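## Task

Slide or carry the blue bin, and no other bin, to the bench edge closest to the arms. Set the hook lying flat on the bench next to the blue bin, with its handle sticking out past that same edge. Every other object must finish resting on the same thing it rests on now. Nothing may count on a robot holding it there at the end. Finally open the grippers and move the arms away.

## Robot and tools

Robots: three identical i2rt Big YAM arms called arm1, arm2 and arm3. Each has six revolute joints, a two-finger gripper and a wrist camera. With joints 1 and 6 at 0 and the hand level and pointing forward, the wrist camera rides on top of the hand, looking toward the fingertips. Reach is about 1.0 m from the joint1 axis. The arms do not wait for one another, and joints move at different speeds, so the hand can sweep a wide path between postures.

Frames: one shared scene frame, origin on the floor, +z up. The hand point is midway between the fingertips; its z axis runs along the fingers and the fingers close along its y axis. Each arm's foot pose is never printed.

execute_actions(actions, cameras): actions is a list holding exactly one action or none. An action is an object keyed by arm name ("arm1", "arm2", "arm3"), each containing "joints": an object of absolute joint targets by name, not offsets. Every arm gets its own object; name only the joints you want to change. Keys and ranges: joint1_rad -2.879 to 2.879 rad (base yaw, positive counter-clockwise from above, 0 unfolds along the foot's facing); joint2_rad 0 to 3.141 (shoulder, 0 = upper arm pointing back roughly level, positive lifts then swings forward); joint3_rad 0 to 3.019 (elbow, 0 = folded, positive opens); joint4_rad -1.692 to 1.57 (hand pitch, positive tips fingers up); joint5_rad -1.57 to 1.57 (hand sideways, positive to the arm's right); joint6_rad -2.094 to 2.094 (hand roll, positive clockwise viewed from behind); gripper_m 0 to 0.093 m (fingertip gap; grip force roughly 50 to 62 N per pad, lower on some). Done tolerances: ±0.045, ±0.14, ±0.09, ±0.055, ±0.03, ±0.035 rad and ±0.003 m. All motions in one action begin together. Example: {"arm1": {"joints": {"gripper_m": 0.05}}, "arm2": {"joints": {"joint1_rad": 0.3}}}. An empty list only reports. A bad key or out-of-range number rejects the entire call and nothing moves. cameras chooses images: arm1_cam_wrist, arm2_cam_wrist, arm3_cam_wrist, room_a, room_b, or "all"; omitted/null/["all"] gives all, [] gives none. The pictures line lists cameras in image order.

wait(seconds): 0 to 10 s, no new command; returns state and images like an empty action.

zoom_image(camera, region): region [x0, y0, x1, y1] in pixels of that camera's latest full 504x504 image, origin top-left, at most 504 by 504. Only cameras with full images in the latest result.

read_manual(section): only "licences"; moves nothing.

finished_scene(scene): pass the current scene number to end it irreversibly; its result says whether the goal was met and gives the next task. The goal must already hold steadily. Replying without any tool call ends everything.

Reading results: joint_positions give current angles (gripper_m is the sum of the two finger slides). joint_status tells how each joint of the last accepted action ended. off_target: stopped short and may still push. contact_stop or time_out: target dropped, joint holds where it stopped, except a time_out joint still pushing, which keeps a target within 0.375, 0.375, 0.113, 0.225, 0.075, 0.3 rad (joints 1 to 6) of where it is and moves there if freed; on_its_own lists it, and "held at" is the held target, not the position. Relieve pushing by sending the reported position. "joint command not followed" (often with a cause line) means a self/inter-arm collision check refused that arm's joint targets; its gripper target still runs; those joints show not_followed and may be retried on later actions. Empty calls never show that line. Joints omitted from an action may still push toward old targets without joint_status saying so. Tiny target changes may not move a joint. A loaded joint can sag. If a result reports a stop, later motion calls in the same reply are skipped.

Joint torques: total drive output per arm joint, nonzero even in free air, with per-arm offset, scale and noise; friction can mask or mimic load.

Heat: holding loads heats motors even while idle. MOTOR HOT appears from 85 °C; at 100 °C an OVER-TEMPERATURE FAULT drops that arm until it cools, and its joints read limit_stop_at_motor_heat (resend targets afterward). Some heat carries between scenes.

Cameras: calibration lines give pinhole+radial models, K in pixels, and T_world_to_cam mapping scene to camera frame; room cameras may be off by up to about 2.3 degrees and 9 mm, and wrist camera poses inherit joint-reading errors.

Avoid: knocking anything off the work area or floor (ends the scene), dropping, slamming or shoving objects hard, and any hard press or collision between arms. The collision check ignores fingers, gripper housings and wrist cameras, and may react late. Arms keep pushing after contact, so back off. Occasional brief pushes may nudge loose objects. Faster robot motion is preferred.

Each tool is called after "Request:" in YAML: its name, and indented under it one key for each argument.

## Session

Request:
execute_actions:
  actions: []

Scene clock: 0.00 s.
Joint torques (N m, as the arm reports them, + toward a larger angle): no reading
arm1.joint_positions: joint1_rad=+0.120 joint2_rad=+0.466 joint3_rad=+1.507 joint4_rad=-1.401 joint5_rad=-0.037 joint6_rad=+0.535 gripper_m=+0.094
arm1.joint_status: not commanded
arm1.hand: x=-0.9825 y=+0.1314 z=+1.3085 quat_wxyz=(-0.248, +0.447, -0.693, -0.508) (m; scene frame)
arm2.joint_positions: joint1_rad=-0.156 joint2_rad=+0.375 joint3_rad=+1.636 joint4_rad=-1.142 joint5_rad=-0.108 joint6_rad=-0.350 gripper_m=+0.094
arm2.joint_status: not commanded
arm2.hand: x=+0.0022 y=+0.0502 z=+1.4690 quat_wxyz=(-0.654, +0.507, -0.425, -0.367) (m; scene frame)
arm3.joint_positions: joint1_rad=-0.545 joint2_rad=+0.428 joint3_rad=+1.492 joint4_rad=-1.373 joint5_rad=+0.101 joint6_rad=-0.232 gripper_m=+0.094
arm3.joint_status: not commanded
arm3.hand: x=+1.0267 y=+0.1122 z=+1.3294 quat_wxyz=(-0.544, +0.494, -0.636, -0.236) (m; scene frame)
pictures: arm1_cam_wrist, arm2_cam_wrist, arm3_cam_wrist, room_a, room_b
camera_calibration (this result's frames):
arm1_cam_wrist: T_world_to_cam=[[0.866372, -0.0785042, -0.493191, 1.51087], [-0.331103, -0.829605, -0.449585, 0.379805], [-0.373859, 0.552804, -0.744739, 0.662309], [0, 0, 0, 1]] pos_world=[-0.935612, 0.067571, 1.40915]
arm2_cam_wrist: T_world_to_cam=[[0.915731, -0.213335, 0.340477, -0.491676], [0.181255, -0.536933, -0.823923, 1.23849], [0.358585, 0.816205, -0.453018, 0.742695], [0, 0, 0, 1]] pos_world=[-0.0405581, -0.0460969, 1.52428]
arm3_cam_wrist: T_world_to_cam=[[0.886662, -0.395904, 0.238936, -1.18688], [-0.204201, -0.798825, -0.565845, 1.05845], [0.414889, 0.452922, -0.789132, 0.692645], [0, 0, 0, 1]] pos_world=[0.981127, 0.0619081, 1.42909]
Images, in order (width x height): arm1_cam_wrist 504x504, arm2_cam_wrist 504x504, arm3_cam_wrist 504x504, room_a 504x504, room_b 504x504.

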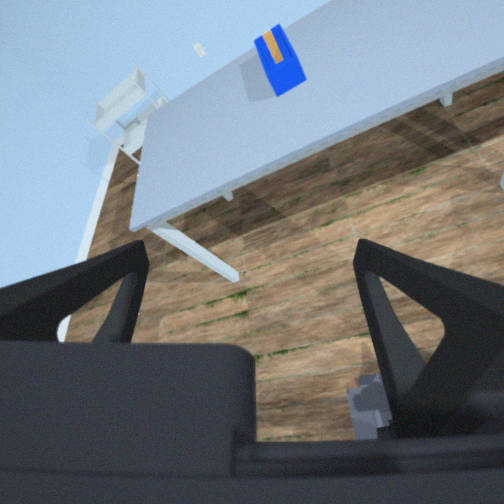

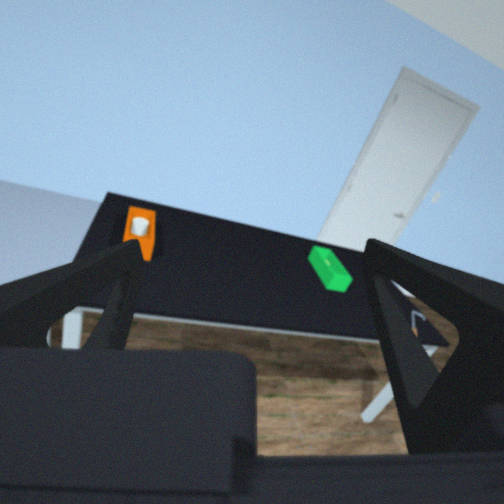

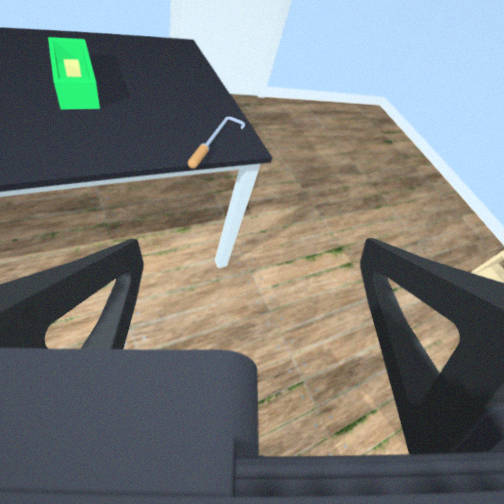

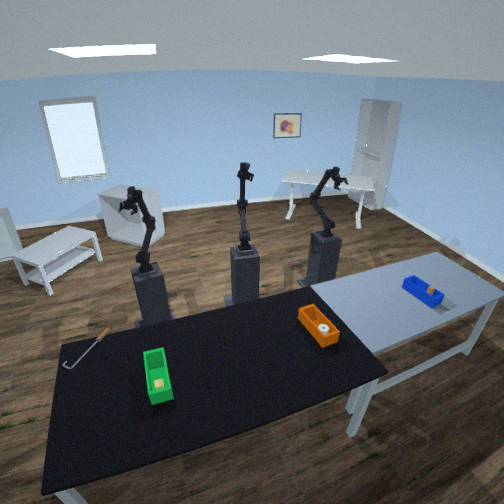

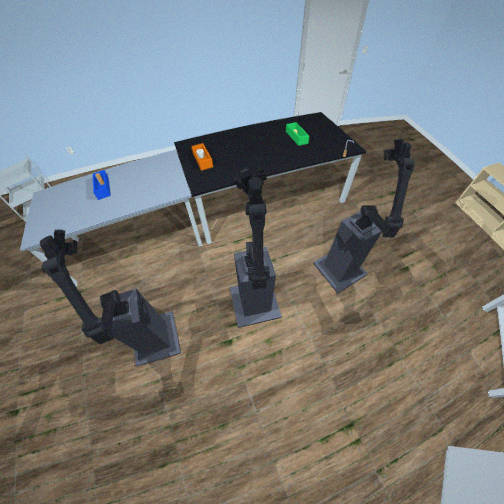

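Request:
execute_actions:
  actions:
    - {"arm3":{"joints":{"joint1_rad":-0.555,"joint2_rad":2.24,"joint3_rad":2.18,"joint4_rad":-0.63,"joint5_rad":0,"joint6_rad":0.4}},"arm2":{"joints":{"joint1_rad":-0.407,"joint2_rad":0.62,"joint3_rad":0.23,"joint4_rad":0.42,"joint5_rad":0,"joint6_rad":-1.571}},"arm1":{"joints":{"joint1_rad":-0.985,"joint2_rad":1.16,"joint3_rad":0.65,"joint4_rad":0.53,"joint5_rad":0,"joint6_rad":0}}}
  cameras: ["arm3_cam_wrist"]

Scene clock: 9.83 s.
Joint torques (N m, as the arm reports them, + toward a larger angle): arm1=[ 0.91 -7.45  9.16  3.    0.05 -0.1 ] | arm2=[ 0.34 -3.1   8.97  2.16  0.19  0.03] | arm3=[ -0.23 -26.61  14.8    2.08  -0.05   0.15]
arm1.joint_positions: joint1_rad=-0.985 joint2_rad=+1.173 joint3_rad=+0.648 joint4_rad=+0.510 joint5_rad=+0.000 joint6_rad=+0.007 gripper_m=+0.094
arm1.joint_status: all done
arm1.hand: x=-0.5244 y=+0.2604 z=+1.0166 quat_wxyz=(-0.676, +0.193, -0.685, -0.189) (m; scene frame)
arm2.joint_positions: joint1_rad=-0.404 joint2_rad=+0.629 joint3_rad=+0.237 joint4_rad=+0.403 joint5_rad=-0.002 joint6_rad=-1.562 gripper_m=+0.094
arm2.joint_status: all done
arm2.hand: x=+0.1880 y=+0.2999 z=+1.0103 quat_wxyz=(-0.688, +0.674, -0.191, +0.187) (m; scene frame)
arm3.joint_positions: joint1_rad=-0.548 joint2_rad=+2.270 joint3_rad=+2.137 joint4_rad=-0.635 joint5_rad=+0.003 joint6_rad=+0.391 gripper_m=+0.094
arm3.joint_status: all done
arm3.hand: x=+1.2991 y=+0.8130 z=+0.8816 quat_wxyz=(-0.277, +0.347, -0.851, -0.280) (m; scene frame)
pictures: arm3_cam_wrist
camera_calibration (this result's frames):
arm3_cam_wrist: T_world_to_cam=[[0.747978, -0.599326, -0.285197, -0.236302], [-0.649254, -0.749916, -0.126872, 1.5719], [-0.137836, 0.280063, -0.950035, 0.909297], [0, 0, 0, 1]] pos_world=[1.32265, 0.782513, 0.995902]
Images, in order (width x height): arm3_cam_wrist 504x504.

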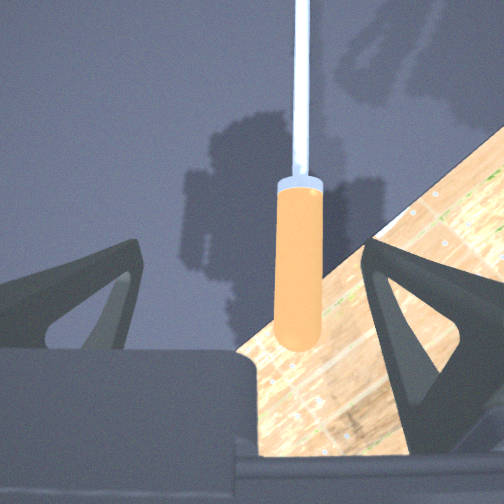

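Request:
execute_actions:
  actions:
    - {"arm3":{"joints":{"joint1_rad":-0.57,"joint2_rad":2.385,"gripper_m":0.07}}}
  cameras: ["arm3_cam_wrist"]

Scene clock: 14.30 s.
Joint torques (N m, as the arm reports them, + toward a larger angle): arm1=[ 0.98 -7.48  9.16  3.01  0.05 -0.11] | arm2=[ 0.24 -3.3   8.98  2.17  0.19  0.03] | arm3=[  0.93 -25.48  14.51   1.8    0.07   0.12]
arm1.joint_positions: joint1_rad=-0.985 joint2_rad=+1.173 joint3_rad=+0.648 joint4_rad=+0.510 joint5_rad=+0.000 joint6_rad=+0.007 gripper_m=+0.094
arm1.joint_status: not commanded
arm1.hand: x=-0.5244 y=+0.2604 z=+1.0166 quat_wxyz=(-0.676, +0.193, -0.685, -0.189) (m; scene frame)
arm2.joint_positions: joint1_rad=-0.404 joint2_rad=+0.629 joint3_rad=+0.237 joint4_rad=+0.403 joint5_rad=-0.002 joint6_rad=-1.562 gripper_m=+0.094
arm2.joint_status: not commanded
arm2.hand: x=+0.1880 y=+0.2999 z=+1.0103 quat_wxyz=(-0.688, +0.675, -0.191, +0.187) (m; scene frame)
arm3.joint_positions: joint1_rad=-0.570 joint2_rad=+2.397 joint3_rad=+2.137 joint4_rad=-0.633 joint5_rad=-0.001 joint6_rad=+0.396 gripper_m=+0.070
arm3.joint_status: all done
arm3.hand: x=+1.3140 y=+0.8038 z=+0.7737 quat_wxyz=(-0.236, +0.344, -0.877, -0.239) (m; scene frame)
pictures: arm3_cam_wrist
camera_calibration (this result's frames):
arm3_cam_wrist: T_world_to_cam=[[0.719136, -0.645792, -0.256505, -0.230696], [-0.669363, -0.74291, -0.00622754, 1.48838], [-0.186539, 0.176174, -0.966523, 0.971665], [0, 0, 0, 1]] pos_world=[1.34342, 0.785569, 0.889231]
Images, in order (width x height): arm3_cam_wrist 504x504.

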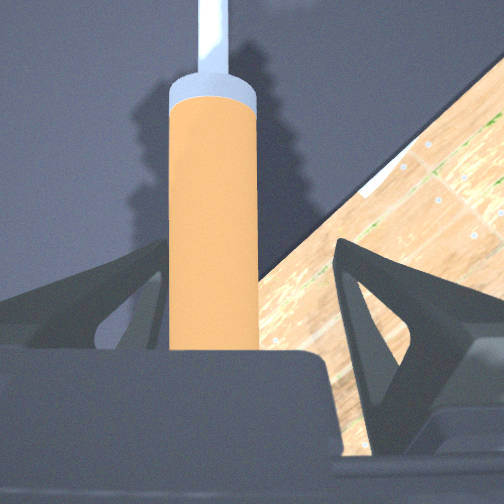

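Request:
execute_actions:
  actions:
    - {"arm3":{"joints":{"gripper_m":0}}}
  cameras: ["arm3_cam_wrist"]

Request:
execute_actions:
  actions:
    - {"arm3":{"joints":{"joint2_rad":2.15}}}
  cameras: ["arm3_cam_wrist"]

Request:
execute_actions:
  actions:
    - {"arm3":{"joints":{"joint2_rad":1.55,"joint3_rad":1.47,"joint4_rad":-0.6,"joint6_rad":0}}}
  cameras: []

Request:
execute_actions:
  actions:
    - {"arm3":{"joints":{"joint1_rad":0.876}}}
  cameras: ["arm3_cam_wrist","arm2_cam_wrist"]

Scene clock: 19.03 s.
Joint torques (N m, as the arm reports them, + toward a larger angle): arm1=[ 0.91 -7.5   9.16  3.01  0.05 -0.11] | arm2=[ 0.21 -3.03  9.02  2.18  0.2   0.02] | arm3=[  0.65 -26.19  14.59   2.17  -0.01   0.06]
arm1.joint_positions: joint1_rad=-0.985 joint2_rad=+1.173 joint3_rad=+0.648 joint4_rad=+0.510 joint5_rad=+0.000 joint6_rad=+0.007 gripper_m=+0.094
arm1.joint_status: not commanded
arm1.hand: x=-0.5244 y=+0.2604 z=+1.0166 quat_wxyz=(-0.676, +0.193, -0.685, -0.189) (m; scene frame)
arm2.joint_positions: joint1_rad=-0.404 joint2_rad=+0.629 joint3_rad=+0.237 joint4_rad=+0.403 joint5_rad=-0.002 joint6_rad=-1.562 gripper_m=+0.094
arm2.joint_status: not commanded
arm2.hand: x=+0.1880 y=+0.2999 z=+1.0103 quat_wxyz=(-0.688, +0.675, -0.191, +0.187) (m; scene frame)
arm3.joint_positions: joint1_rad=-0.576 joint2_rad=+2.390 joint3_rad=+2.137 joint4_rad=-0.641 joint5_rad=+0.002 joint6_rad=+0.400 gripper_m=+0.030
arm3.joint_status: gripper_m off_target (ended at +0.030, target +0.000)
arm3.hand: x=+1.3195 y=+0.8001 z=+0.7782 quat_wxyz=(-0.237, +0.339, -0.879, -0.237) (m; scene frame)
pictures: arm3_cam_wrist
camera_calibration (this result's frames):
arm3_cam_wrist: T_world_to_cam=[[0.711598, -0.654292, -0.255991, -0.219527], [-0.677821, -0.73521, -0.00505453, 1.49351], [-0.1849, 0.177113, -0.966666, 0.974885], [0, 0, 0, 1]] pos_world=[1.3488, 0.781745, 0.893741]
Images, in order (width x height): arm3_cam_wrist 504x504.

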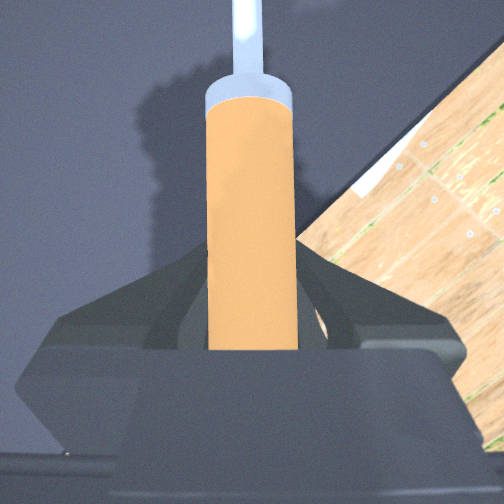

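Scene clock: 20.23 s.
Joint torques (N m, as the arm reports them, + toward a larger angle): arm1=[ 0.93 -7.49  9.16  3.    0.05 -0.1 ] | arm2=[ 0.24 -3.26  9.02  2.16  0.19  0.03] | arm3=[  1.07 -24.72  15.14   2.35   0.     0.04]
arm1.joint_positions: joint1_rad=-0.985 joint2_rad=+1.173 joint3_rad=+0.648 joint4_rad=+0.510 joint5_rad=+0.000 joint6_rad=+0.007 gripper_m=+0.094
arm1.joint_status: not commanded
arm1.hand: x=-0.5244 y=+0.2604 z=+1.0166 quat_wxyz=(-0.676, +0.193, -0.685, -0.189) (m; scene frame)
arm2.joint_positions: joint1_rad=-0.404 joint2_rad=+0.629 joint3_rad=+0.237 joint4_rad=+0.403 joint5_rad=-0.002 joint6_rad=-1.562 gripper_m=+0.094
arm2.joint_status: not commanded
arm2.hand: x=+0.1880 y=+0.2999 z=+1.0103 quat_wxyz=(-0.688, +0.675, -0.191, +0.187) (m; scene frame)
arm3.joint_positions: joint1_rad=-0.575 joint2_rad=+2.171 joint3_rad=+2.137 joint4_rad=-0.644 joint5_rad=+0.000 joint6_rad=+0.403 gripper_m=+0.030
arm3.joint_status: all done
arm3.hand: x=+1.3180 y=+0.7955 z=+0.9635 quat_wxyz=(-0.308, +0.323, -0.840, -0.308) (m; scene frame)
pictures: arm3_cam_wrist
camera_calibration (this result's frames):
arm3_cam_wrist: T_world_to_cam=[[0.735224, -0.598462, -0.318259, -0.189605], [-0.67001, -0.712748, -0.207549, 1.65692], [-0.102628, 0.365832, -0.925005, 0.855855], [0, 0, 0, 1]] pos_world=[1.33739, 0.754393, 1.07522]
Images, in order (width x height): arm3_cam_wrist 504x504.

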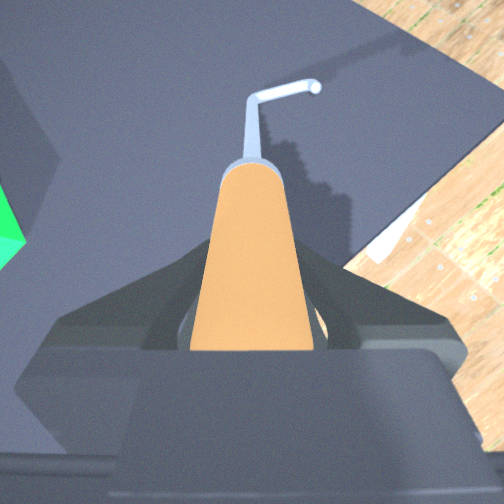

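Scene clock: 21.77 s.
Joint torques (N m, as the arm reports them, + toward a larger angle): arm1=[ 0.92 -7.54  9.15  3.01  0.05 -0.11] | arm2=[ 0.18 -3.14  9.    2.23  0.19  0.04] | arm3=[  0.72 -16.71  13.67   3.04   0.02   0.03]
arm1.joint_positions: joint1_rad=-0.985 joint2_rad=+1.173 joint3_rad=+0.648 joint4_rad=+0.510 joint5_rad=+0.000 joint6_rad=+0.007 gripper_m=+0.094
arm1.joint_status: not commanded
arm1.hand: x=-0.5244 y=+0.2604 z=+1.0166 quat_wxyz=(-0.676, +0.193, -0.685, -0.189) (m; scene frame)
arm2.joint_positions: joint1_rad=-0.404 joint2_rad=+0.629 joint3_rad=+0.237 joint4_rad=+0.403 joint5_rad=-0.002 joint6_rad=-1.562 gripper_m=+0.094
arm2.joint_status: not commanded
arm2.hand: x=+0.1880 y=+0.2999 z=+1.0103 quat_wxyz=(-0.688, +0.675, -0.191, +0.187) (m; scene frame)
arm3.joint_positions: joint1_rad=-0.575 joint2_rad=+1.576 joint3_rad=+1.439 joint4_rad=-0.623 joint5_rad=+0.000 joint6_rad=+0.012 gripper_m=+0.030
arm3.joint_status: all done
arm3.hand: x=+1.2283 y=+0.5978 z=+1.0122 quat_wxyz=(-0.330, +0.490, -0.776, -0.222) (m; scene frame)
pictures: none
No camera images: the call's "cameras" was empty. Leave "cameras" out to get every camera's image.

Scene clock: 23.70 s.
Joint torques (N m, as the arm reports them, + toward a larger angle): arm1=[ 0.97 -7.49  9.17  3.01  0.05 -0.1 ] | arm2=[ 0.   -3.28  8.96  2.19  0.19  0.04] | arm3=[  0.58 -17.17  13.86   2.83   0.13   0.06]
arm1.joint_positions: joint1_rad=-0.985 joint2_rad=+1.173 joint3_rad=+0.648 joint4_rad=+0.510 joint5_rad=+0.000 joint6_rad=+0.007 gripper_m=+0.094
arm1.joint_status: not commanded
arm1.hand: x=-0.5244 y=+0.2604 z=+1.0166 quat_wxyz=(-0.676, +0.193, -0.685, -0.189) (m; scene frame)
arm2.joint_positions: joint1_rad=-0.404 joint2_rad=+0.629 joint3_rad=+0.237 joint4_rad=+0.403 joint5_rad=-0.002 joint6_rad=-1.562 gripper_m=+0.094
arm2.joint_status: not commanded
arm2.hand: x=+0.1880 y=+0.2999 z=+1.0103 quat_wxyz=(-0.688, +0.675, -0.191, +0.187) (m; scene frame)
arm3.joint_positions: joint1_rad=+0.881 joint2_rad=+1.582 joint3_rad=+1.439 joint4_rad=-0.623 joint5_rad=-0.003 joint6_rad=+0.007 gripper_m=+0.030
arm3.joint_status: all done
arm3.hand: x=+0.4029 y=+0.3427 z=+1.0118 quat_wxyz=(-0.106, +0.884, -0.247, -0.383) (m; scene frame)
pictures: arm2_cam_wrist, arm3_cam_wrist
camera_calibration (this result's frames):
arm2_cam_wrist: T_world_to_cam=[[0.0132948, -0.0241337, 0.99962, -1.00535], [0.384022, -0.922918, -0.0273893, 0.233851], [0.923228, 0.38424, -0.00300217, -0.166806], [0, 0, 0, 1]] pos_world=[0.0775623, 0.255656, 1.01087]
arm3_cam_wrist: T_world_to_cam=[[0.514577, 0.857442, -0.00203636, -0.502437], [0.843215, -0.506467, -0.180221, 0.0230852], [-0.15556, 0.0910203, -0.983624, 1.14707], [0, 0, 0, 1]] pos_world=[0.417514, 0.338096, 1.13142]
Images, in order (width x height): arm2_cam_wrist 504x504, arm3_cam_wrist 504x504.

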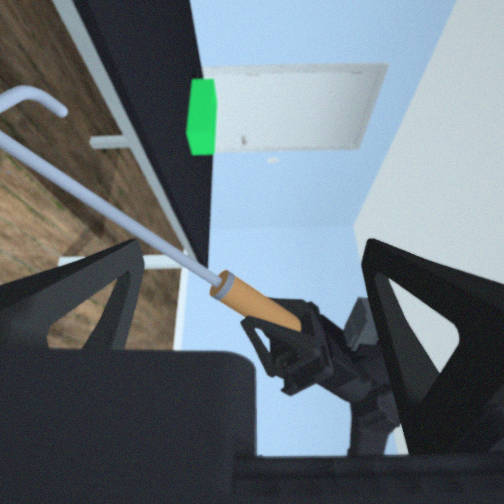

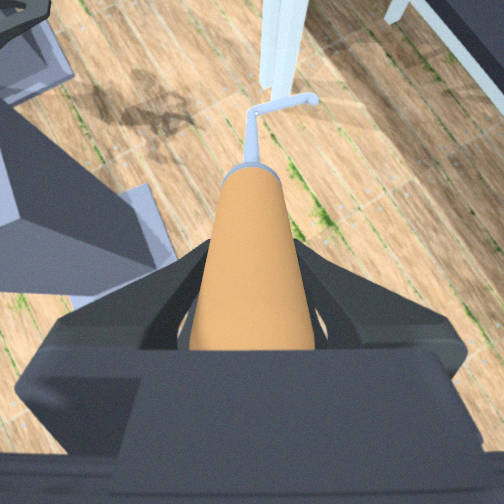

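Request:
execute_actions:
  actions:
    - {"arm3":{"joints":{"joint1_rad":0.87,"joint3_rad":0.985,"joint4_rad":0.6}}}
  cameras: ["arm3_cam_wrist","arm2_cam_wrist"]

Scene clock: 34.40 s.
Joint torques (N m, as the arm reports them, + toward a larger angle): arm1=[ 0.92 -7.52  9.17  3.    0.05 -0.1 ] | arm2=[ 0.12 -3.14  9.    2.19  0.2   0.04] | arm3=[ -0.73 -16.68  13.1    4.82   0.1    0.05]
arm1.joint_positions: joint1_rad=-0.985 joint2_rad=+1.173 joint3_rad=+0.648 joint4_rad=+0.510 joint5_rad=+0.000 joint6_rad=+0.007 gripper_m=+0.094
arm1.joint_status: not commanded
arm1.hand: x=-0.5244 y=+0.2604 z=+1.0166 quat_wxyz=(-0.676, +0.193, -0.685, -0.189) (m; scene frame)
arm2.joint_positions: joint1_rad=-0.404 joint2_rad=+0.629 joint3_rad=+0.237 joint4_rad=+0.403 joint5_rad=-0.002 joint6_rad=-1.562 gripper_m=+0.094
arm2.joint_status: not commanded
arm2.hand: x=+0.1880 y=+0.2999 z=+1.0103 quat_wxyz=(-0.688, +0.675, -0.191, +0.187) (m; scene frame)
arm3.joint_positions: joint1_rad=+0.877 joint2_rad=+1.590 joint3_rad=+0.944 joint4_rad=+0.543 joint5_rad=-0.003 joint6_rad=+0.007 gripper_m=+0.030
arm3.joint_status: joint4_rad time_out (moved +1.166 of +1.223); the others done
arm3.on_its_own: joint4_rad reads +0.543 and still pushes toward +0.600 since a time_out
arm3.hand: x=+0.4063 y=+0.3440 z=+0.9808 quat_wxyz=(-0.180, +0.711, -0.199, -0.650) (m; scene frame)
pictures: arm2_cam_wrist, arm3_cam_wrist
camera_calibration (this result's frames):
arm2_cam_wrist: T_world_to_cam=[[0.0132948, -0.0241337, 0.99962, -1.00535], [0.384022, -0.922918, -0.0273893, 0.233851], [0.923228, 0.38424, -0.00300217, -0.166806], [0, 0, 0, 1]] pos_world=[0.0775623, 0.255656, 1.01087]
arm3_cam_wrist: T_world_to_cam=[[0.514541, 0.857466, 0.000437622, -0.507798], [0.569793, -0.341535, -0.747456, 0.625961], [-0.640769, 0.384846, -0.664311, 0.89985], [0, 0, 0, 1]] pos_world=[0.48121, 0.302903, 1.06588]
Images, in order (width x height): arm2_cam_wrist 504x504, arm3_cam_wrist 504x504.

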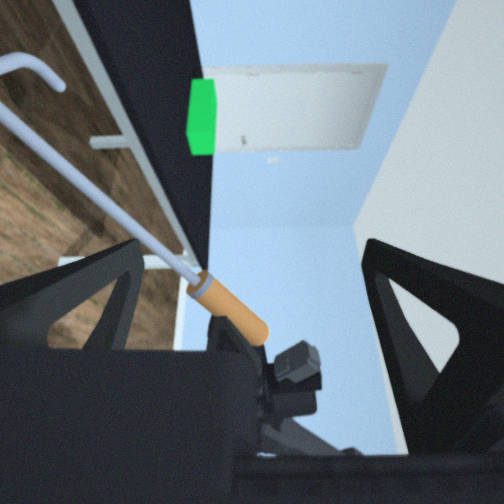

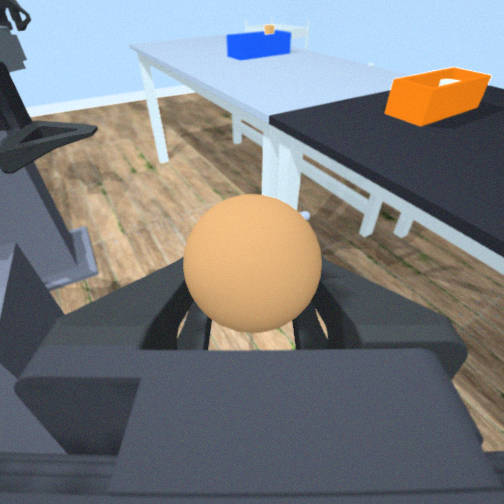

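Request:
execute_actions:
  actions:
    - {"arm2":{"joints":{"joint1_rad":-0.52,"joint2_rad":1.48,"joint3_rad":0.19,"joint4_rad":1.33,"joint6_rad":-2.09}}}
  cameras: ["arm2_cam_wrist","room_a"]

Scene clock: 44.50 s.
Joint torques (N m, as the arm reports them, + toward a larger angle): arm1=[ 0.94 -7.51  9.17  2.99  0.05 -0.11] | arm2=[ 0.63 -7.65  3.42  2.16  0.19  0.03] | arm3=[ -0.16 -16.53  13.1    4.76   0.11  -0.01]
arm1.joint_positions: joint1_rad=-0.985 joint2_rad=+1.173 joint3_rad=+0.648 joint4_rad=+0.510 joint5_rad=+0.000 joint6_rad=+0.007 gripper_m=+0.094
arm1.joint_status: not commanded
arm1.hand: x=-0.5244 y=+0.2604 z=+1.0166 quat_wxyz=(-0.676, +0.193, -0.685, -0.189) (m; scene frame)
arm2.joint_positions: joint1_rad=-0.519 joint2_rad=+1.468 joint3_rad=+0.202 joint4_rad=+1.313 joint5_rad=-0.001 joint6_rad=-2.080 gripper_m=+0.094
arm2.joint_status: all done
arm2.hand: x=+0.2563 y=+0.3218 z=+0.9067 quat_wxyz=(-0.606, +0.686, -0.052, +0.399) (m; scene frame)
arm3.joint_positions: joint1_rad=+0.877 joint2_rad=+1.590 joint3_rad=+0.944 joint4_rad=+0.543 joint5_rad=-0.003 joint6_rad=+0.007 gripper_m=+0.030
arm3.joint_status: not commanded
arm3.on_its_own: joint4_rad reads +0.543 and still pushes toward +0.600 since a time_out
arm3.hand: x=+0.4063 y=+0.3440 z=+0.9808 quat_wxyz=(-0.180, +0.711, -0.199, -0.650) (m; scene frame)
pictures: arm2_cam_wrist, room_a
camera_calibration (this result's frames):
arm2_cam_wrist: T_world_to_cam=[[-0.40171, 0.255434, 0.879422, -0.776832], [0.186133, -0.917492, 0.351515, -0.0695246], [0.896651, 0.304897, 0.321021, -0.500056], [0, 0, 0, 1]] pos_world=[0.149255, 0.287106, 0.86813]
Images, in order (width x height): arm2_cam_wrist 504x504, room_a 504x504.

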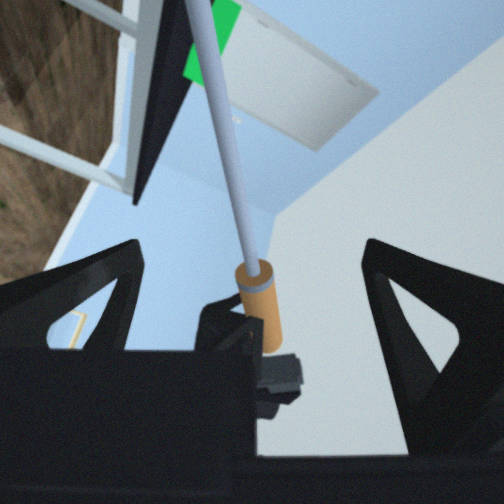

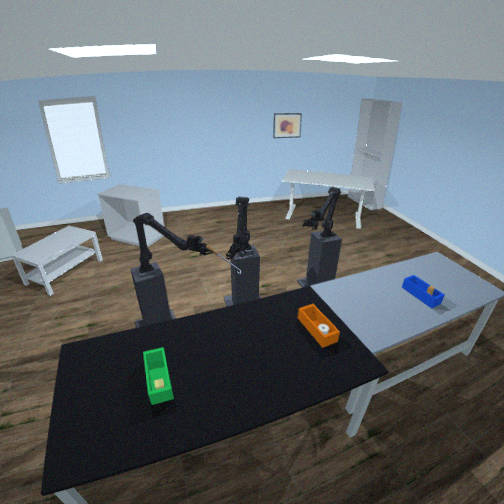

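Request:
execute_actions:
  actions:
    - {"arm2":{"joints":{"joint2_rad":1.7,"joint3_rad":0.545,"joint4_rad":1.185,"gripper_m":0.075}}}
  cameras: ["arm2_cam_wrist","arm3_cam_wrist","room_a"]

Request:
zoom_image:
  camera: "room_a"
  region: [180, 220, 260, 285]

Scene clock: 47.90 s.
Joint torques (N m, as the arm reports them, + toward a larger angle): arm1=[ 0.93 -7.53  9.16  3.    0.05 -0.11] | arm2=[  0.37 -12.96   6.35   1.27   0.18   0.03] | arm3=[ -0.23 -16.15  13.05   4.77   0.11  -0.02]
arm1.joint_positions: joint1_rad=-0.985 joint2_rad=+1.173 joint3_rad=+0.648 joint4_rad=+0.510 joint5_rad=+0.000 joint6_rad=+0.007 gripper_m=+0.094
arm1.joint_status: not commanded
arm1.hand: x=-0.5244 y=+0.2604 z=+1.0166 quat_wxyz=(-0.676, +0.193, -0.685, -0.189) (m; scene frame)
arm2.joint_positions: joint1_rad=-0.519 joint2_rad=+1.693 joint3_rad=+0.527 joint4_rad=+1.193 joint5_rad=-0.001 joint6_rad=-2.082 gripper_m=+0.075
arm2.joint_status: all done
arm2.hand: x=+0.3303 y=+0.4176 z=+0.8999 quat_wxyz=(-0.600, +0.693, -0.052, +0.395) (m; scene frame)
arm3.joint_positions: joint1_rad=+0.877 joint2_rad=+1.590 joint3_rad=+0.944 joint4_rad=+0.543 joint5_rad=-0.003 joint6_rad=+0.007 gripper_m=+0.030
arm3.joint_status: not commanded
arm3.on_its_own: joint4_rad reads +0.543 and still pushes toward +0.600 since a time_out
arm3.hand: x=+0.4063 y=+0.3440 z=+0.9808 quat_wxyz=(-0.180, +0.711, -0.199, -0.650) (m; scene frame)
pictures: arm2_cam_wrist, arm3_cam_wrist, room_a
camera_calibration (this result's frames):
arm2_cam_wrist: T_world_to_cam=[[-0.392037, 0.269582, 0.879564, -0.774767], [0.190071, -0.911735, 0.36416, -0.00813826], [0.9001, 0.309943, 0.306195, -0.583352], [0, 0, 0, 1]] pos_world=[0.222884, 0.382249, 0.86304]
arm3_cam_wrist: T_world_to_cam=[[0.514541, 0.857466, 0.000437622, -0.507798], [0.569793, -0.341535, -0.747456, 0.625961], [-0.640769, 0.384846, -0.664311, 0.89985], [0, 0, 0, 1]] pos_world=[0.48121, 0.302903, 1.06588]
Images, in order (width x height): arm2_cam_wrist 504x504, arm3_cam_wrist 504x504, room_a 504x504.

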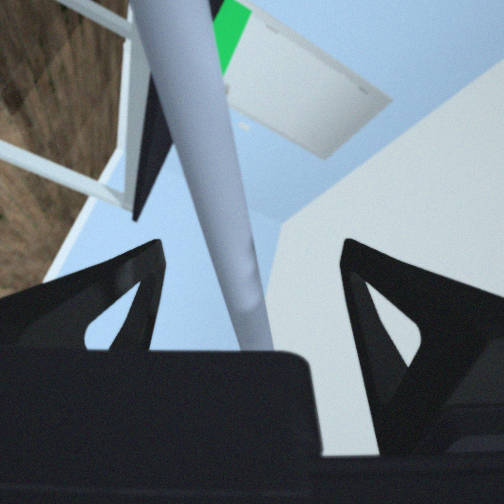

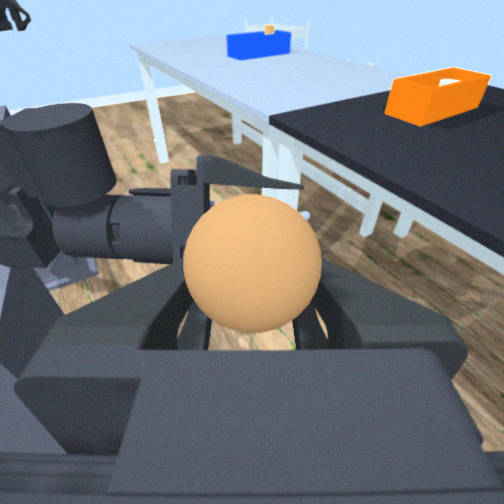

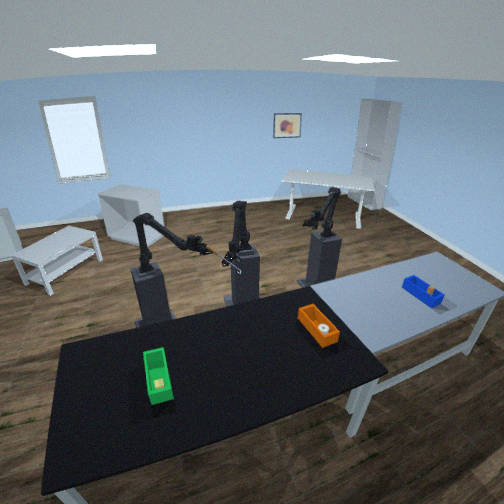

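Region (180, 220, 260, 285) of room_a's 504x504 image, scaled by 6.300, with more detail than that image has; it fills the top 410 rows of this view, and the rest is white.

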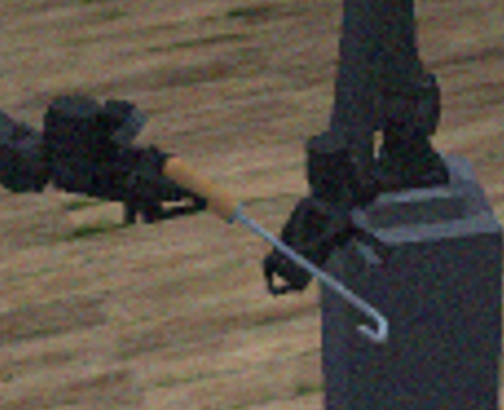

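Request:
execute_actions:
  actions:
    - {"arm2":{"joints":{"gripper_m":0}}}
  cameras: ["arm2_cam_wrist","arm3_cam_wrist"]

Scene clock: 50.13 s.
Joint torques (N m, as the arm reports them, + toward a larger angle): arm1=[ 0.97 -7.52  9.16  3.    0.05 -0.1 ] | arm2=[ -0.36 -12.63   6.15   1.14   0.42   0.29] | arm3=[ -0.12 -16.55  14.03   4.81   0.05   0.02]
arm1.joint_positions: joint1_rad=-0.985 joint2_rad=+1.173 joint3_rad=+0.648 joint4_rad=+0.510 joint5_rad=+0.000 joint6_rad=+0.007 gripper_m=+0.094
arm1.joint_status: not commanded
arm1.hand: x=-0.5244 y=+0.2604 z=+1.0166 quat_wxyz=(-0.676, +0.193, -0.685, -0.189) (m; scene frame)
arm2.joint_positions: joint1_rad=-0.510 joint2_rad=+1.686 joint3_rad=+0.532 joint4_rad=+1.199 joint5_rad=-0.008 joint6_rad=-2.106 gripper_m=+0.007
arm2.joint_status: gripper_m off_target (ended at +0.007, target +0.000)
arm2.hand: x=+0.3265 y=+0.4221 z=+0.9067 quat_wxyz=(-0.603, +0.688, -0.037, +0.402) (m; scene frame)
arm3.joint_positions: joint1_rad=+0.875 joint2_rad=+1.592 joint3_rad=+0.934 joint4_rad=+0.546 joint5_rad=-0.001 joint6_rad=+0.005 gripper_m=+0.030
arm3.joint_status: not commanded
arm3.hand: x=+0.4092 y=+0.3440 z=+0.9748 quat_wxyz=(-0.181, +0.714, -0.200, -0.646) (m; scene frame)
pictures: arm2_cam_wrist, arm3_cam_wrist
camera_calibration (this result's frames):
arm2_cam_wrist: T_world_to_cam=[[-0.422162, 0.264935, 0.866942, -0.760179], [0.191899, -0.908549, 0.371096, -0.0139785], [0.885976, 0.323028, 0.332714, -0.608362], [0, 0, 0, 1]] pos_world=[0.220759, 0.385216, 0.866629]
arm3_cam_wrist: T_world_to_cam=[[0.517674, 0.855575, 0.00248962, -0.511821], [0.575147, -0.345841, -0.74135, 0.613208], [-0.633419, 0.385209, -0.671114, 0.901261], [0, 0, 0, 1]] pos_world=[0.483147, 0.3028, 1.06073]
Images, in order (width x height): arm2_cam_wrist 504x504, arm3_cam_wrist 504x504.

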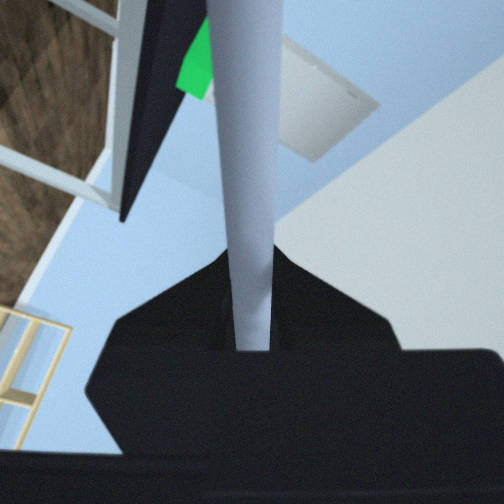

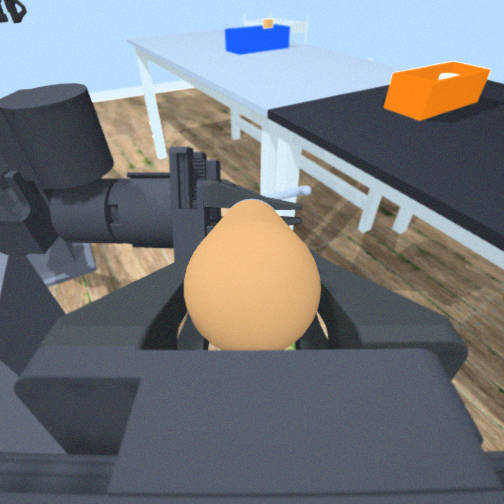

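Request:
execute_actions:
  actions:
    - {"arm3":{"joints":{"gripper_m":0.093}}}
  cameras: []

Request:
execute_actions:
  actions:
    - {"arm3":{"joints":{"joint2_rad":1.15,"joint3_rad":0.48,"joint4_rad":0.62}}}
  cameras: ["arm3_cam_wrist"]

Request:
execute_actions:
  actions:
    - {"arm3":{"joints":{"joint1_rad":0}},"arm2":{"joints":{"joint1_rad":0,"joint2_rad":1.27,"joint3_rad":0.635,"joint4_rad":0.7}}}
  cameras: []

Request:
execute_actions:
  actions:
    - {"arm2":{"joints":{"joint6_rad":1.59}}}
  cameras: []

Request:
execute_actions:
  actions:
    - {"arm2":{"joints":{"joint1_rad":0.62}}}
  cameras: ["arm1_cam_wrist","room_b"]

Scene clock: 56.57 s.
Joint torques (N m, as the arm reports them, + toward a larger angle): arm1=[ 0.92 -7.49  9.16  3.    0.05 -0.1 ] | arm2=[ -0.12 -14.14   5.98   1.88   0.2    0.16] | arm3=[ -0.09 -14.27  14.09   3.28   0.05   0.02]
arm1.joint_positions: joint1_rad=-0.985 joint2_rad=+1.173 joint3_rad=+0.648 joint4_rad=+0.510 joint5_rad=+0.000 joint6_rad=+0.007 gripper_m=+0.094
arm1.joint_status: not commanded
arm1.hand: x=-0.5244 y=+0.2604 z=+1.0166 quat_wxyz=(-0.676, +0.193, -0.685, -0.189) (m; scene frame)
arm2.joint_positions: joint1_rad=-0.514 joint2_rad=+1.702 joint3_rad=+0.532 joint4_rad=+1.175 joint5_rad=-0.003 joint6_rad=-2.094 gripper_m=+0.007
arm2.joint_status: not commanded
arm2.hand: x=+0.3292 y=+0.4208 z=+0.8928 quat_wxyz=(-0.592, +0.702, -0.046, +0.393) (m; scene frame)
arm3.joint_positions: joint1_rad=+0.875 joint2_rad=+1.571 joint3_rad=+0.934 joint4_rad=+0.579 joint5_rad=-0.001 joint6_rad=+0.005 gripper_m=+0.093
arm3.joint_status: all done
arm3.hand: x=+0.4109 y=+0.3427 z=+0.9962 quat_wxyz=(-0.187, +0.696, -0.195, -0.666) (m; scene frame)
pictures: none
No camera images: the call's "cameras" was empty. Leave "cameras" out to get every camera's image.

Scene clock: 57.77 s.
Joint torques (N m, as the arm reports them, + toward a larger angle): arm1=[ 0.95 -7.46  9.16  3.    0.05 -0.11] | arm2=[ -0.05 -13.97   6.03   1.9    0.21   0.17] | arm3=[ 0.14 -6.55  9.62  3.12  0.03  0.04]
arm1.joint_positions: joint1_rad=-0.985 joint2_rad=+1.173 joint3_rad=+0.648 joint4_rad=+0.510 joint5_rad=+0.000 joint6_rad=+0.007 gripper_m=+0.094
arm1.joint_status: not commanded
arm1.hand: x=-0.5244 y=+0.2604 z=+1.0166 quat_wxyz=(-0.676, +0.193, -0.685, -0.189) (m; scene frame)
arm2.joint_positions: joint1_rad=-0.514 joint2_rad=+1.702 joint3_rad=+0.532 joint4_rad=+1.175 joint5_rad=-0.003 joint6_rad=-2.094 gripper_m=+0.007
arm2.joint_status: not commanded
arm2.hand: x=+0.3292 y=+0.4208 z=+0.8928 quat_wxyz=(-0.593, +0.702, -0.046, +0.393) (m; scene frame)
arm3.joint_positions: joint1_rad=+0.875 joint2_rad=+1.152 joint3_rad=+0.473 joint4_rad=+0.604 joint5_rad=-0.001 joint6_rad=+0.005 gripper_m=+0.093
arm3.joint_status: all done
arm3.hand: x=+0.5558 y=+0.2545 z=+0.9722 quat_wxyz=(-0.185, +0.701, -0.197, -0.660) (m; scene frame)
pictures: arm3_cam_wrist
camera_calibration (this result's frames):
arm3_cam_wrist: T_world_to_cam=[[0.517585, 0.855628, 0.00262974, -0.5113], [0.550912, -0.330901, -0.76616, 0.529797], [-0.654678, 0.398001, -0.642645, 1.00768], [0, 0, 0, 1]] pos_world=[0.632478, 0.211734, 1.05484]
Images, in order (width x height): arm3_cam_wrist 504x504.

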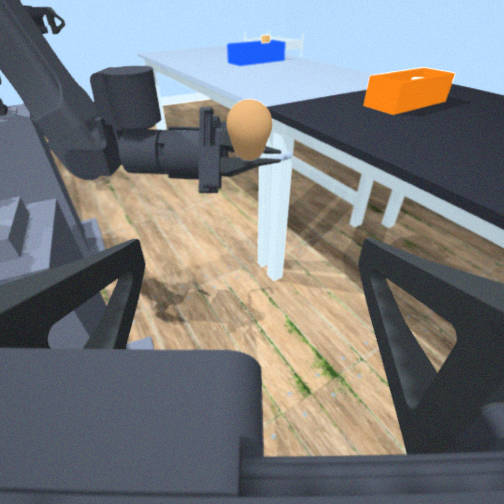

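Scene clock: 59.17 s.
Joint torques (N m, as the arm reports them, + toward a larger angle): arm1=[ 0.93 -7.5   9.16  3.    0.05 -0.11] | arm2=[ -0.07 -11.11  12.05   1.83   0.23   0.16] | arm3=[ 0.61 -6.83  9.86  2.87  0.02  0.04]
arm1.joint_positions: joint1_rad=-0.985 joint2_rad=+1.173 joint3_rad=+0.648 joint4_rad=+0.510 joint5_rad=+0.000 joint6_rad=+0.007 gripper_m=+0.094
arm1.joint_status: not commanded
arm1.hand: x=-0.5244 y=+0.2604 z=+1.0166 quat_wxyz=(-0.676, +0.193, -0.685, -0.189) (m; scene frame)
arm2.joint_positions: joint1_rad=+0.006 joint2_rad=+1.276 joint3_rad=+0.584 joint4_rad=+0.692 joint5_rad=-0.003 joint6_rad=-2.093 gripper_m=+0.007
arm2.joint_status: all done
arm2.hand: x=+0.0732 y=+0.5086 z=+1.0154 quat_wxyz=(-0.672, +0.691, +0.138, +0.228) (m; scene frame)
arm3.joint_positions: joint1_rad=+0.001 joint2_rad=+1.152 joint3_rad=+0.473 joint4_rad=+0.604 joint5_rad=+0.000 joint6_rad=+0.005 gripper_m=+0.093
arm3.joint_status: all done
arm3.hand: x=+0.8897 y=+0.4756 z=+0.9719 quat_wxyz=(-0.444, +0.549, -0.479, -0.522) (m; scene frame)
pictures: none
No camera images: the call's "cameras" was empty. Leave "cameras" out to get every camera's image.

Scene clock: 62.10 s.
Joint torques (N m, as the arm reports them, + toward a larger angle): arm1=[ 0.93 -7.46  9.17  3.01  0.05 -0.1 ] | arm2=[  0.05 -11.16  12.01   1.92   0.2    0.09] | arm3=[ 0.76 -6.6   9.99  2.93  0.    0.06]
arm1.joint_positions: joint1_rad=-0.985 joint2_rad=+1.173 joint3_rad=+0.648 joint4_rad=+0.510 joint5_rad=+0.000 joint6_rad=+0.007 gripper_m=+0.094
arm1.joint_status: not commanded
arm1.hand: x=-0.5244 y=+0.2604 z=+1.0166 quat_wxyz=(-0.676, +0.193, -0.685, -0.189) (m; scene frame)
arm2.joint_positions: joint1_rad=+0.006 joint2_rad=+1.276 joint3_rad=+0.584 joint4_rad=+0.692 joint5_rad=-0.002 joint6_rad=+1.575 gripper_m=+0.007
arm2.joint_status: all done
arm2.hand: x=+0.0733 y=+0.5086 z=+1.0154 quat_wxyz=(-0.045, -0.048, -0.703, -0.708) (m; scene frame)
arm3.joint_positions: joint1_rad=+0.001 joint2_rad=+1.152 joint3_rad=+0.473 joint4_rad=+0.604 joint5_rad=+0.000 joint6_rad=+0.005 gripper_m=+0.093
arm3.joint_status: not commanded
arm3.hand: x=+0.8897 y=+0.4756 z=+0.9719 quat_wxyz=(-0.444, +0.549, -0.479, -0.522) (m; scene frame)
pictures: none
No camera images: the call's "cameras" was empty. Leave "cameras" out to get every camera's image.

Scene clock: 63.40 s.
Joint torques (N m, as the arm reports them, + toward a larger angle): arm1=[ 0.96 -7.48  9.16  2.99  0.05 -0.11] | arm2=[ -0.1  -11.29  11.95   1.9    0.23   0.09] | arm3=[ 0.65 -6.94  9.8   3.03 -0.01  0.01]
arm1.joint_positions: joint1_rad=-0.985 joint2_rad=+1.173 joint3_rad=+0.648 joint4_rad=+0.510 joint5_rad=+0.000 joint6_rad=+0.007 gripper_m=+0.094
arm1.joint_status: not commanded
arm1.hand: x=-0.5244 y=+0.2604 z=+1.0166 quat_wxyz=(-0.676, +0.193, -0.685, -0.189) (m; scene frame)
arm2.joint_positions: joint1_rad=+0.625 joint2_rad=+1.276 joint3_rad=+0.584 joint4_rad=+0.692 joint5_rad=-0.003 joint6_rad=+1.576 gripper_m=+0.007
arm2.joint_status: all done
arm2.hand: x=-0.2369 y=+0.4533 z=+1.0145 quat_wxyz=(+0.172, +0.170, -0.684, -0.688) (m; scene frame)
arm3.joint_positions: joint1_rad=+0.001 joint2_rad=+1.152 joint3_rad=+0.473 joint4_rad=+0.604 joint5_rad=+0.000 joint6_rad=+0.005 gripper_m=+0.093
arm3.joint_status: not commanded
arm3.hand: x=+0.8897 y=+0.4756 z=+0.9719 quat_wxyz=(-0.444, +0.549, -0.479, -0.522) (m; scene frame)
pictures: arm1_cam_wrist, room_b
camera_calibration (this result's frames):
arm1_cam_wrist: T_world_to_cam=[[0.528098, -0.849153, -0.00715721, 0.509263], [-0.497288, -0.302415, -0.813173, 0.652445], [0.688344, 0.432994, -0.581979, 0.967645], [0, 0, 0, 1]] pos_world=[-0.61056, 0.210767, 1.09734]
Images, in order (width x height): arm1_cam_wrist 504x504, room_b 504x504.

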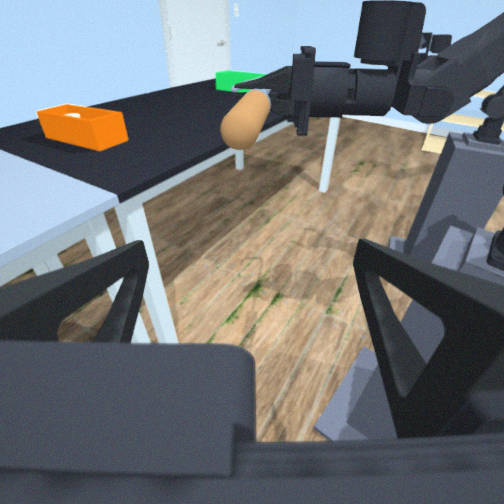

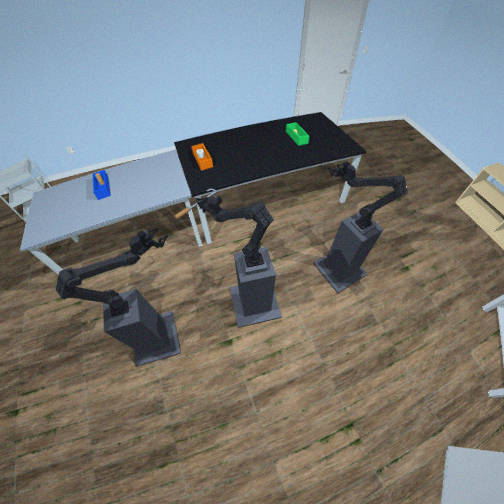

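Request:
execute_actions:
  actions:
    - {"arm2":{"joints":{"joint1_rad":0.78,"joint6_rad":1.45}}}
  cameras: ["arm1_cam_wrist"]

Scene clock: 67.87 s.
Joint torques (N m, as the arm reports them, + toward a larger angle): arm1=[ 0.95 -7.49  9.17  2.99  0.05 -0.11] | arm2=[  0.16 -11.25  11.99   1.9    0.21  -0.1 ] | arm3=[ 0.64 -6.06  9.98  2.73  0.    0.04]
arm1.joint_positions: joint1_rad=-0.985 joint2_rad=+1.173 joint3_rad=+0.648 joint4_rad=+0.510 joint5_rad=+0.000 joint6_rad=+0.007 gripper_m=+0.094
arm1.joint_status: not commanded
arm1.hand: x=-0.5244 y=+0.2604 z=+1.0166 quat_wxyz=(-0.676, +0.193, -0.685, -0.189) (m; scene frame)
arm2.joint_positions: joint1_rad=+0.785 joint2_rad=+1.276 joint3_rad=+0.584 joint4_rad=+0.692 joint5_rad=-0.002 joint6_rad=+1.454 gripper_m=+0.007
arm2.joint_status: all done
arm2.hand: x=-0.3063 y=+0.4092 z=+1.0141 quat_wxyz=(+0.184, +0.265, -0.654, -0.684) (m; scene frame)
arm3.joint_positions: joint1_rad=+0.001 joint2_rad=+1.152 joint3_rad=+0.473 joint4_rad=+0.604 joint5_rad=+0.000 joint6_rad=+0.005 gripper_m=+0.093
arm3.joint_status: not commanded
arm3.hand: x=+0.8897 y=+0.4756 z=+0.9719 quat_wxyz=(-0.444, +0.549, -0.479, -0.522) (m; scene frame)
pictures: arm1_cam_wrist
camera_calibration (this result's frames):
arm1_cam_wrist: T_world_to_cam=[[0.528098, -0.849153, -0.00715721, 0.509263], [-0.497288, -0.302415, -0.813173, 0.652445], [0.688344, 0.432994, -0.581979, 0.967645], [0, 0, 0, 1]] pos_world=[-0.61056, 0.210767, 1.09734]
Images, in order (width x height): arm1_cam_wrist 504x504.

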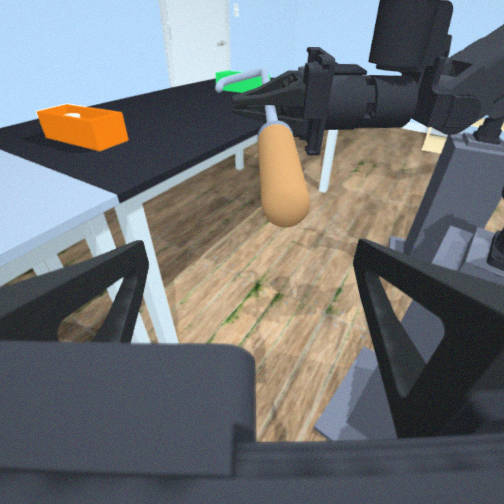

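Request:
execute_actions:
  actions:
    - {"arm2":{"joints":{"joint6_rad":1.55}},"arm1":{"joints":{"joint1_rad":-1.03}}}
  cameras: []

Request:
execute_actions:
  actions:
    - {"arm1":{"joints":{"joint2_rad":1.515,"joint3_rad":1.025,"joint4_rad":0.54}}}
  cameras: ["arm1_cam_wrist"]

Scene clock: 72.40 s.
Joint torques (N m, as the arm reports them, + toward a larger angle): arm1=[ 0.8  -7.46  9.17  3.01  0.05 -0.1 ] | arm2=[ -0.06 -11.33  11.94   1.87   0.22   0.07] | arm3=[ 0.19 -6.77  9.93  2.92 -0.01  0.09]
arm1.joint_positions: joint1_rad=-1.028 joint2_rad=+1.173 joint3_rad=+0.648 joint4_rad=+0.510 joint5_rad=+0.000 joint6_rad=+0.007 gripper_m=+0.094
arm1.joint_status: all done
arm1.hand: x=-0.5133 y=+0.2412 z=+1.0168 quat_wxyz=(-0.680, +0.178, -0.689, -0.174) (m; scene frame)
arm2.joint_positions: joint1_rad=+0.785 joint2_rad=+1.276 joint3_rad=+0.584 joint4_rad=+0.692 joint5_rad=-0.002 joint6_rad=+1.535 gripper_m=+0.007
arm2.joint_status: all done
arm2.hand: x=-0.3063 y=+0.4092 z=+1.0141 quat_wxyz=(+0.212, +0.238, -0.664, -0.676) (m; scene frame)
arm3.joint_positions: joint1_rad=+0.001 joint2_rad=+1.152 joint3_rad=+0.473 joint4_rad=+0.604 joint5_rad=+0.000 joint6_rad=+0.005 gripper_m=+0.093
arm3.joint_status: not commanded
arm3.hand: x=+0.8897 y=+0.4756 z=+0.9719 quat_wxyz=(-0.444, +0.549, -0.479, -0.522) (m; scene frame)
pictures: none
No camera images: the call's "cameras" was empty. Leave "cameras" out to get every camera's image.

Scene clock: 73.40 s.
Joint torques (N m, as the arm reports them, + toward a larger angle): arm1=[  0.74 -11.22  13.23   2.93   0.05  -0.1 ] | arm2=[ -0.15 -11.34  12.     1.89   0.23   0.08] | arm3=[ 0.24 -5.94  9.89  2.87  0.03  0.04]
arm1.joint_positions: joint1_rad=-1.028 joint2_rad=+1.514 joint3_rad=+0.971 joint4_rad=+0.522 joint5_rad=+0.000 joint6_rad=+0.007 gripper_m=+0.094
arm1.joint_status: all done
arm1.hand: x=-0.4022 y=+0.3024 z=+1.0158 quat_wxyz=(-0.678, +0.179, -0.691, -0.174) (m; scene frame)
arm2.joint_positions: joint1_rad=+0.785 joint2_rad=+1.276 joint3_rad=+0.584 joint4_rad=+0.692 joint5_rad=-0.002 joint6_rad=+1.536 gripper_m=+0.007
arm2.joint_status: not commanded
arm2.hand: x=-0.3063 y=+0.4092 z=+1.0141 quat_wxyz=(+0.212, +0.238, -0.664, -0.676) (m; scene frame)
arm3.joint_positions: joint1_rad=+0.001 joint2_rad=+1.152 joint3_rad=+0.473 joint4_rad=+0.604 joint5_rad=+0.000 joint6_rad=+0.005 gripper_m=+0.093
arm3.joint_status: not commanded
arm3.hand: x=+0.8897 y=+0.4756 z=+0.9719 quat_wxyz=(-0.444, +0.549, -0.479, -0.522) (m; scene frame)
pictures: arm1_cam_wrist
camera_calibration (this result's frames):
arm1_cam_wrist: T_world_to_cam=[[0.490927, -0.871173, -0.00690512, 0.471874], [-0.514344, -0.28343, -0.809394, 0.708822], [0.703165, 0.400905, -0.587226, 0.885876], [0, 0, 0, 1]] pos_world=[-0.489995, 0.256833, 1.09718]
Images, in order (width x height): arm1_cam_wrist 504x504.

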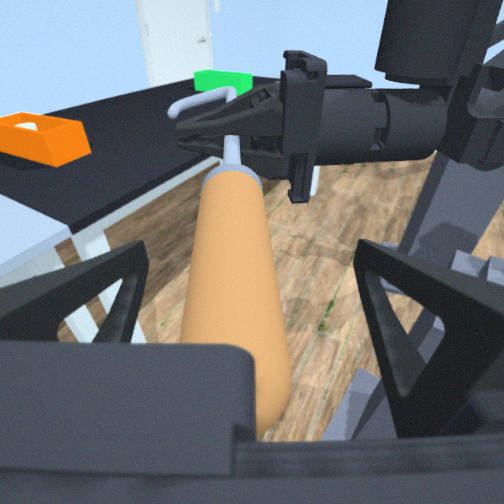

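Request:
execute_actions:
  actions:
    - {"arm1":{"joints":{"joint1_rad":-1.01,"joint3_rad":1.05}}}
  cameras: []

Request:
execute_actions:
  actions:
    - {"arm1":{"joints":{"gripper_m":0}}}
  cameras: ["arm1_cam_wrist"]

Scene clock: 76.63 s.
Joint torques (N m, as the arm reports them, + toward a larger angle): arm1=[  1.61 -11.55  13.89   2.93   0.05  -0.1 ] | arm2=[  0.19 -11.36  12.16   1.89   0.06  -0.03] | arm3=[ 0.51 -6.49  9.88  2.87  0.01  0.07]
arm1.joint_positions: joint1_rad=-1.019 joint2_rad=+1.514 joint3_rad=+0.988 joint4_rad=+0.522 joint5_rad=+0.000 joint6_rad=+0.007 gripper_m=+0.094
arm1.joint_status: all done
arm1.hand: x=-0.4021 y=+0.3093 z=+1.0261 quat_wxyz=(-0.683, +0.181, -0.685, -0.178) (m; scene frame)
arm2.joint_positions: joint1_rad=+0.781 joint2_rad=+1.276 joint3_rad=+0.584 joint4_rad=+0.692 joint5_rad=+0.002 joint6_rad=+1.547 gripper_m=+0.007
arm2.joint_status: not commanded
arm2.hand: x=-0.3040 y=+0.4110 z=+1.0142 quat_wxyz=(+0.213, +0.231, -0.667, -0.676) (m; scene frame)
arm3.joint_positions: joint1_rad=+0.001 joint2_rad=+1.152 joint3_rad=+0.473 joint4_rad=+0.604 joint5_rad=+0.000 joint6_rad=+0.005 gripper_m=+0.093
arm3.joint_status: not commanded
arm3.hand: x=+0.8897 y=+0.4756 z=+0.9719 quat_wxyz=(-0.444, +0.549, -0.479, -0.522) (m; scene frame)
pictures: none
No camera images: the call's "cameras" was empty. Leave "cameras" out to get every camera's image.

Scene clock: 77.37 s.
Joint torques (N m, as the arm reports them, + toward a larger angle): arm1=[  1.33 -11.4   13.77   2.94   0.13  -0.06] | arm2=[  0.35 -10.87  12.01   1.93   0.06  -0.03] | arm3=[ 0.48 -6.56  9.96  2.84  0.01  0.04]
arm1.joint_positions: joint1_rad=-1.016 joint2_rad=+1.514 joint3_rad=+0.989 joint4_rad=+0.522 joint5_rad=-0.003 joint6_rad=+0.004 gripper_m=+0.030
arm1.joint_status: gripper_m off_target (ended at +0.030, target +0.000)
arm1.hand: x=-0.4032 y=+0.3114 z=+1.0263 quat_wxyz=(-0.683, +0.183, -0.684, -0.179) (m; scene frame)
arm2.joint_positions: joint1_rad=+0.781 joint2_rad=+1.276 joint3_rad=+0.584 joint4_rad=+0.692 joint5_rad=+0.002 joint6_rad=+1.547 gripper_m=+0.007
arm2.joint_status: not commanded
arm2.hand: x=-0.3040 y=+0.4110 z=+1.0142 quat_wxyz=(+0.213, +0.231, -0.667, -0.676) (m; scene frame)
arm3.joint_positions: joint1_rad=+0.001 joint2_rad=+1.152 joint3_rad=+0.473 joint4_rad=+0.604 joint5_rad=+0.000 joint6_rad=+0.005 gripper_m=+0.093
arm3.joint_status: not commanded
arm3.hand: x=+0.8897 y=+0.4756 z=+0.9719 quat_wxyz=(-0.444, +0.549, -0.479, -0.522) (m; scene frame)
pictures: arm1_cam_wrist
camera_calibration (this result's frames):
arm1_cam_wrist: T_world_to_cam=[[0.503771, -0.863829, -0.0036633, 0.479837], [-0.496021, -0.285794, -0.81993, 0.738305], [0.707232, 0.414874, -0.572452, 0.871165], [0, 0, 0, 1]] pos_world=[-0.49163, 0.264077, 1.10582]
Images, in order (width x height): arm1_cam_wrist 504x504.

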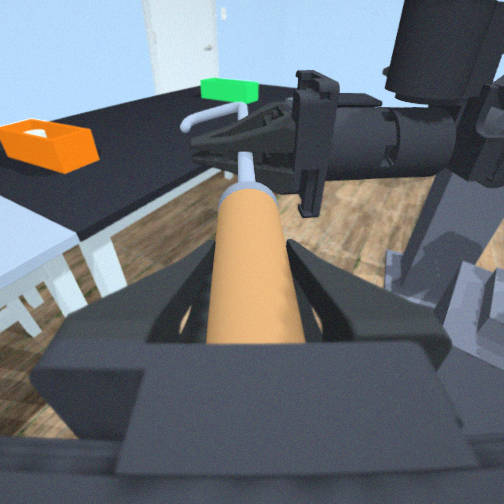

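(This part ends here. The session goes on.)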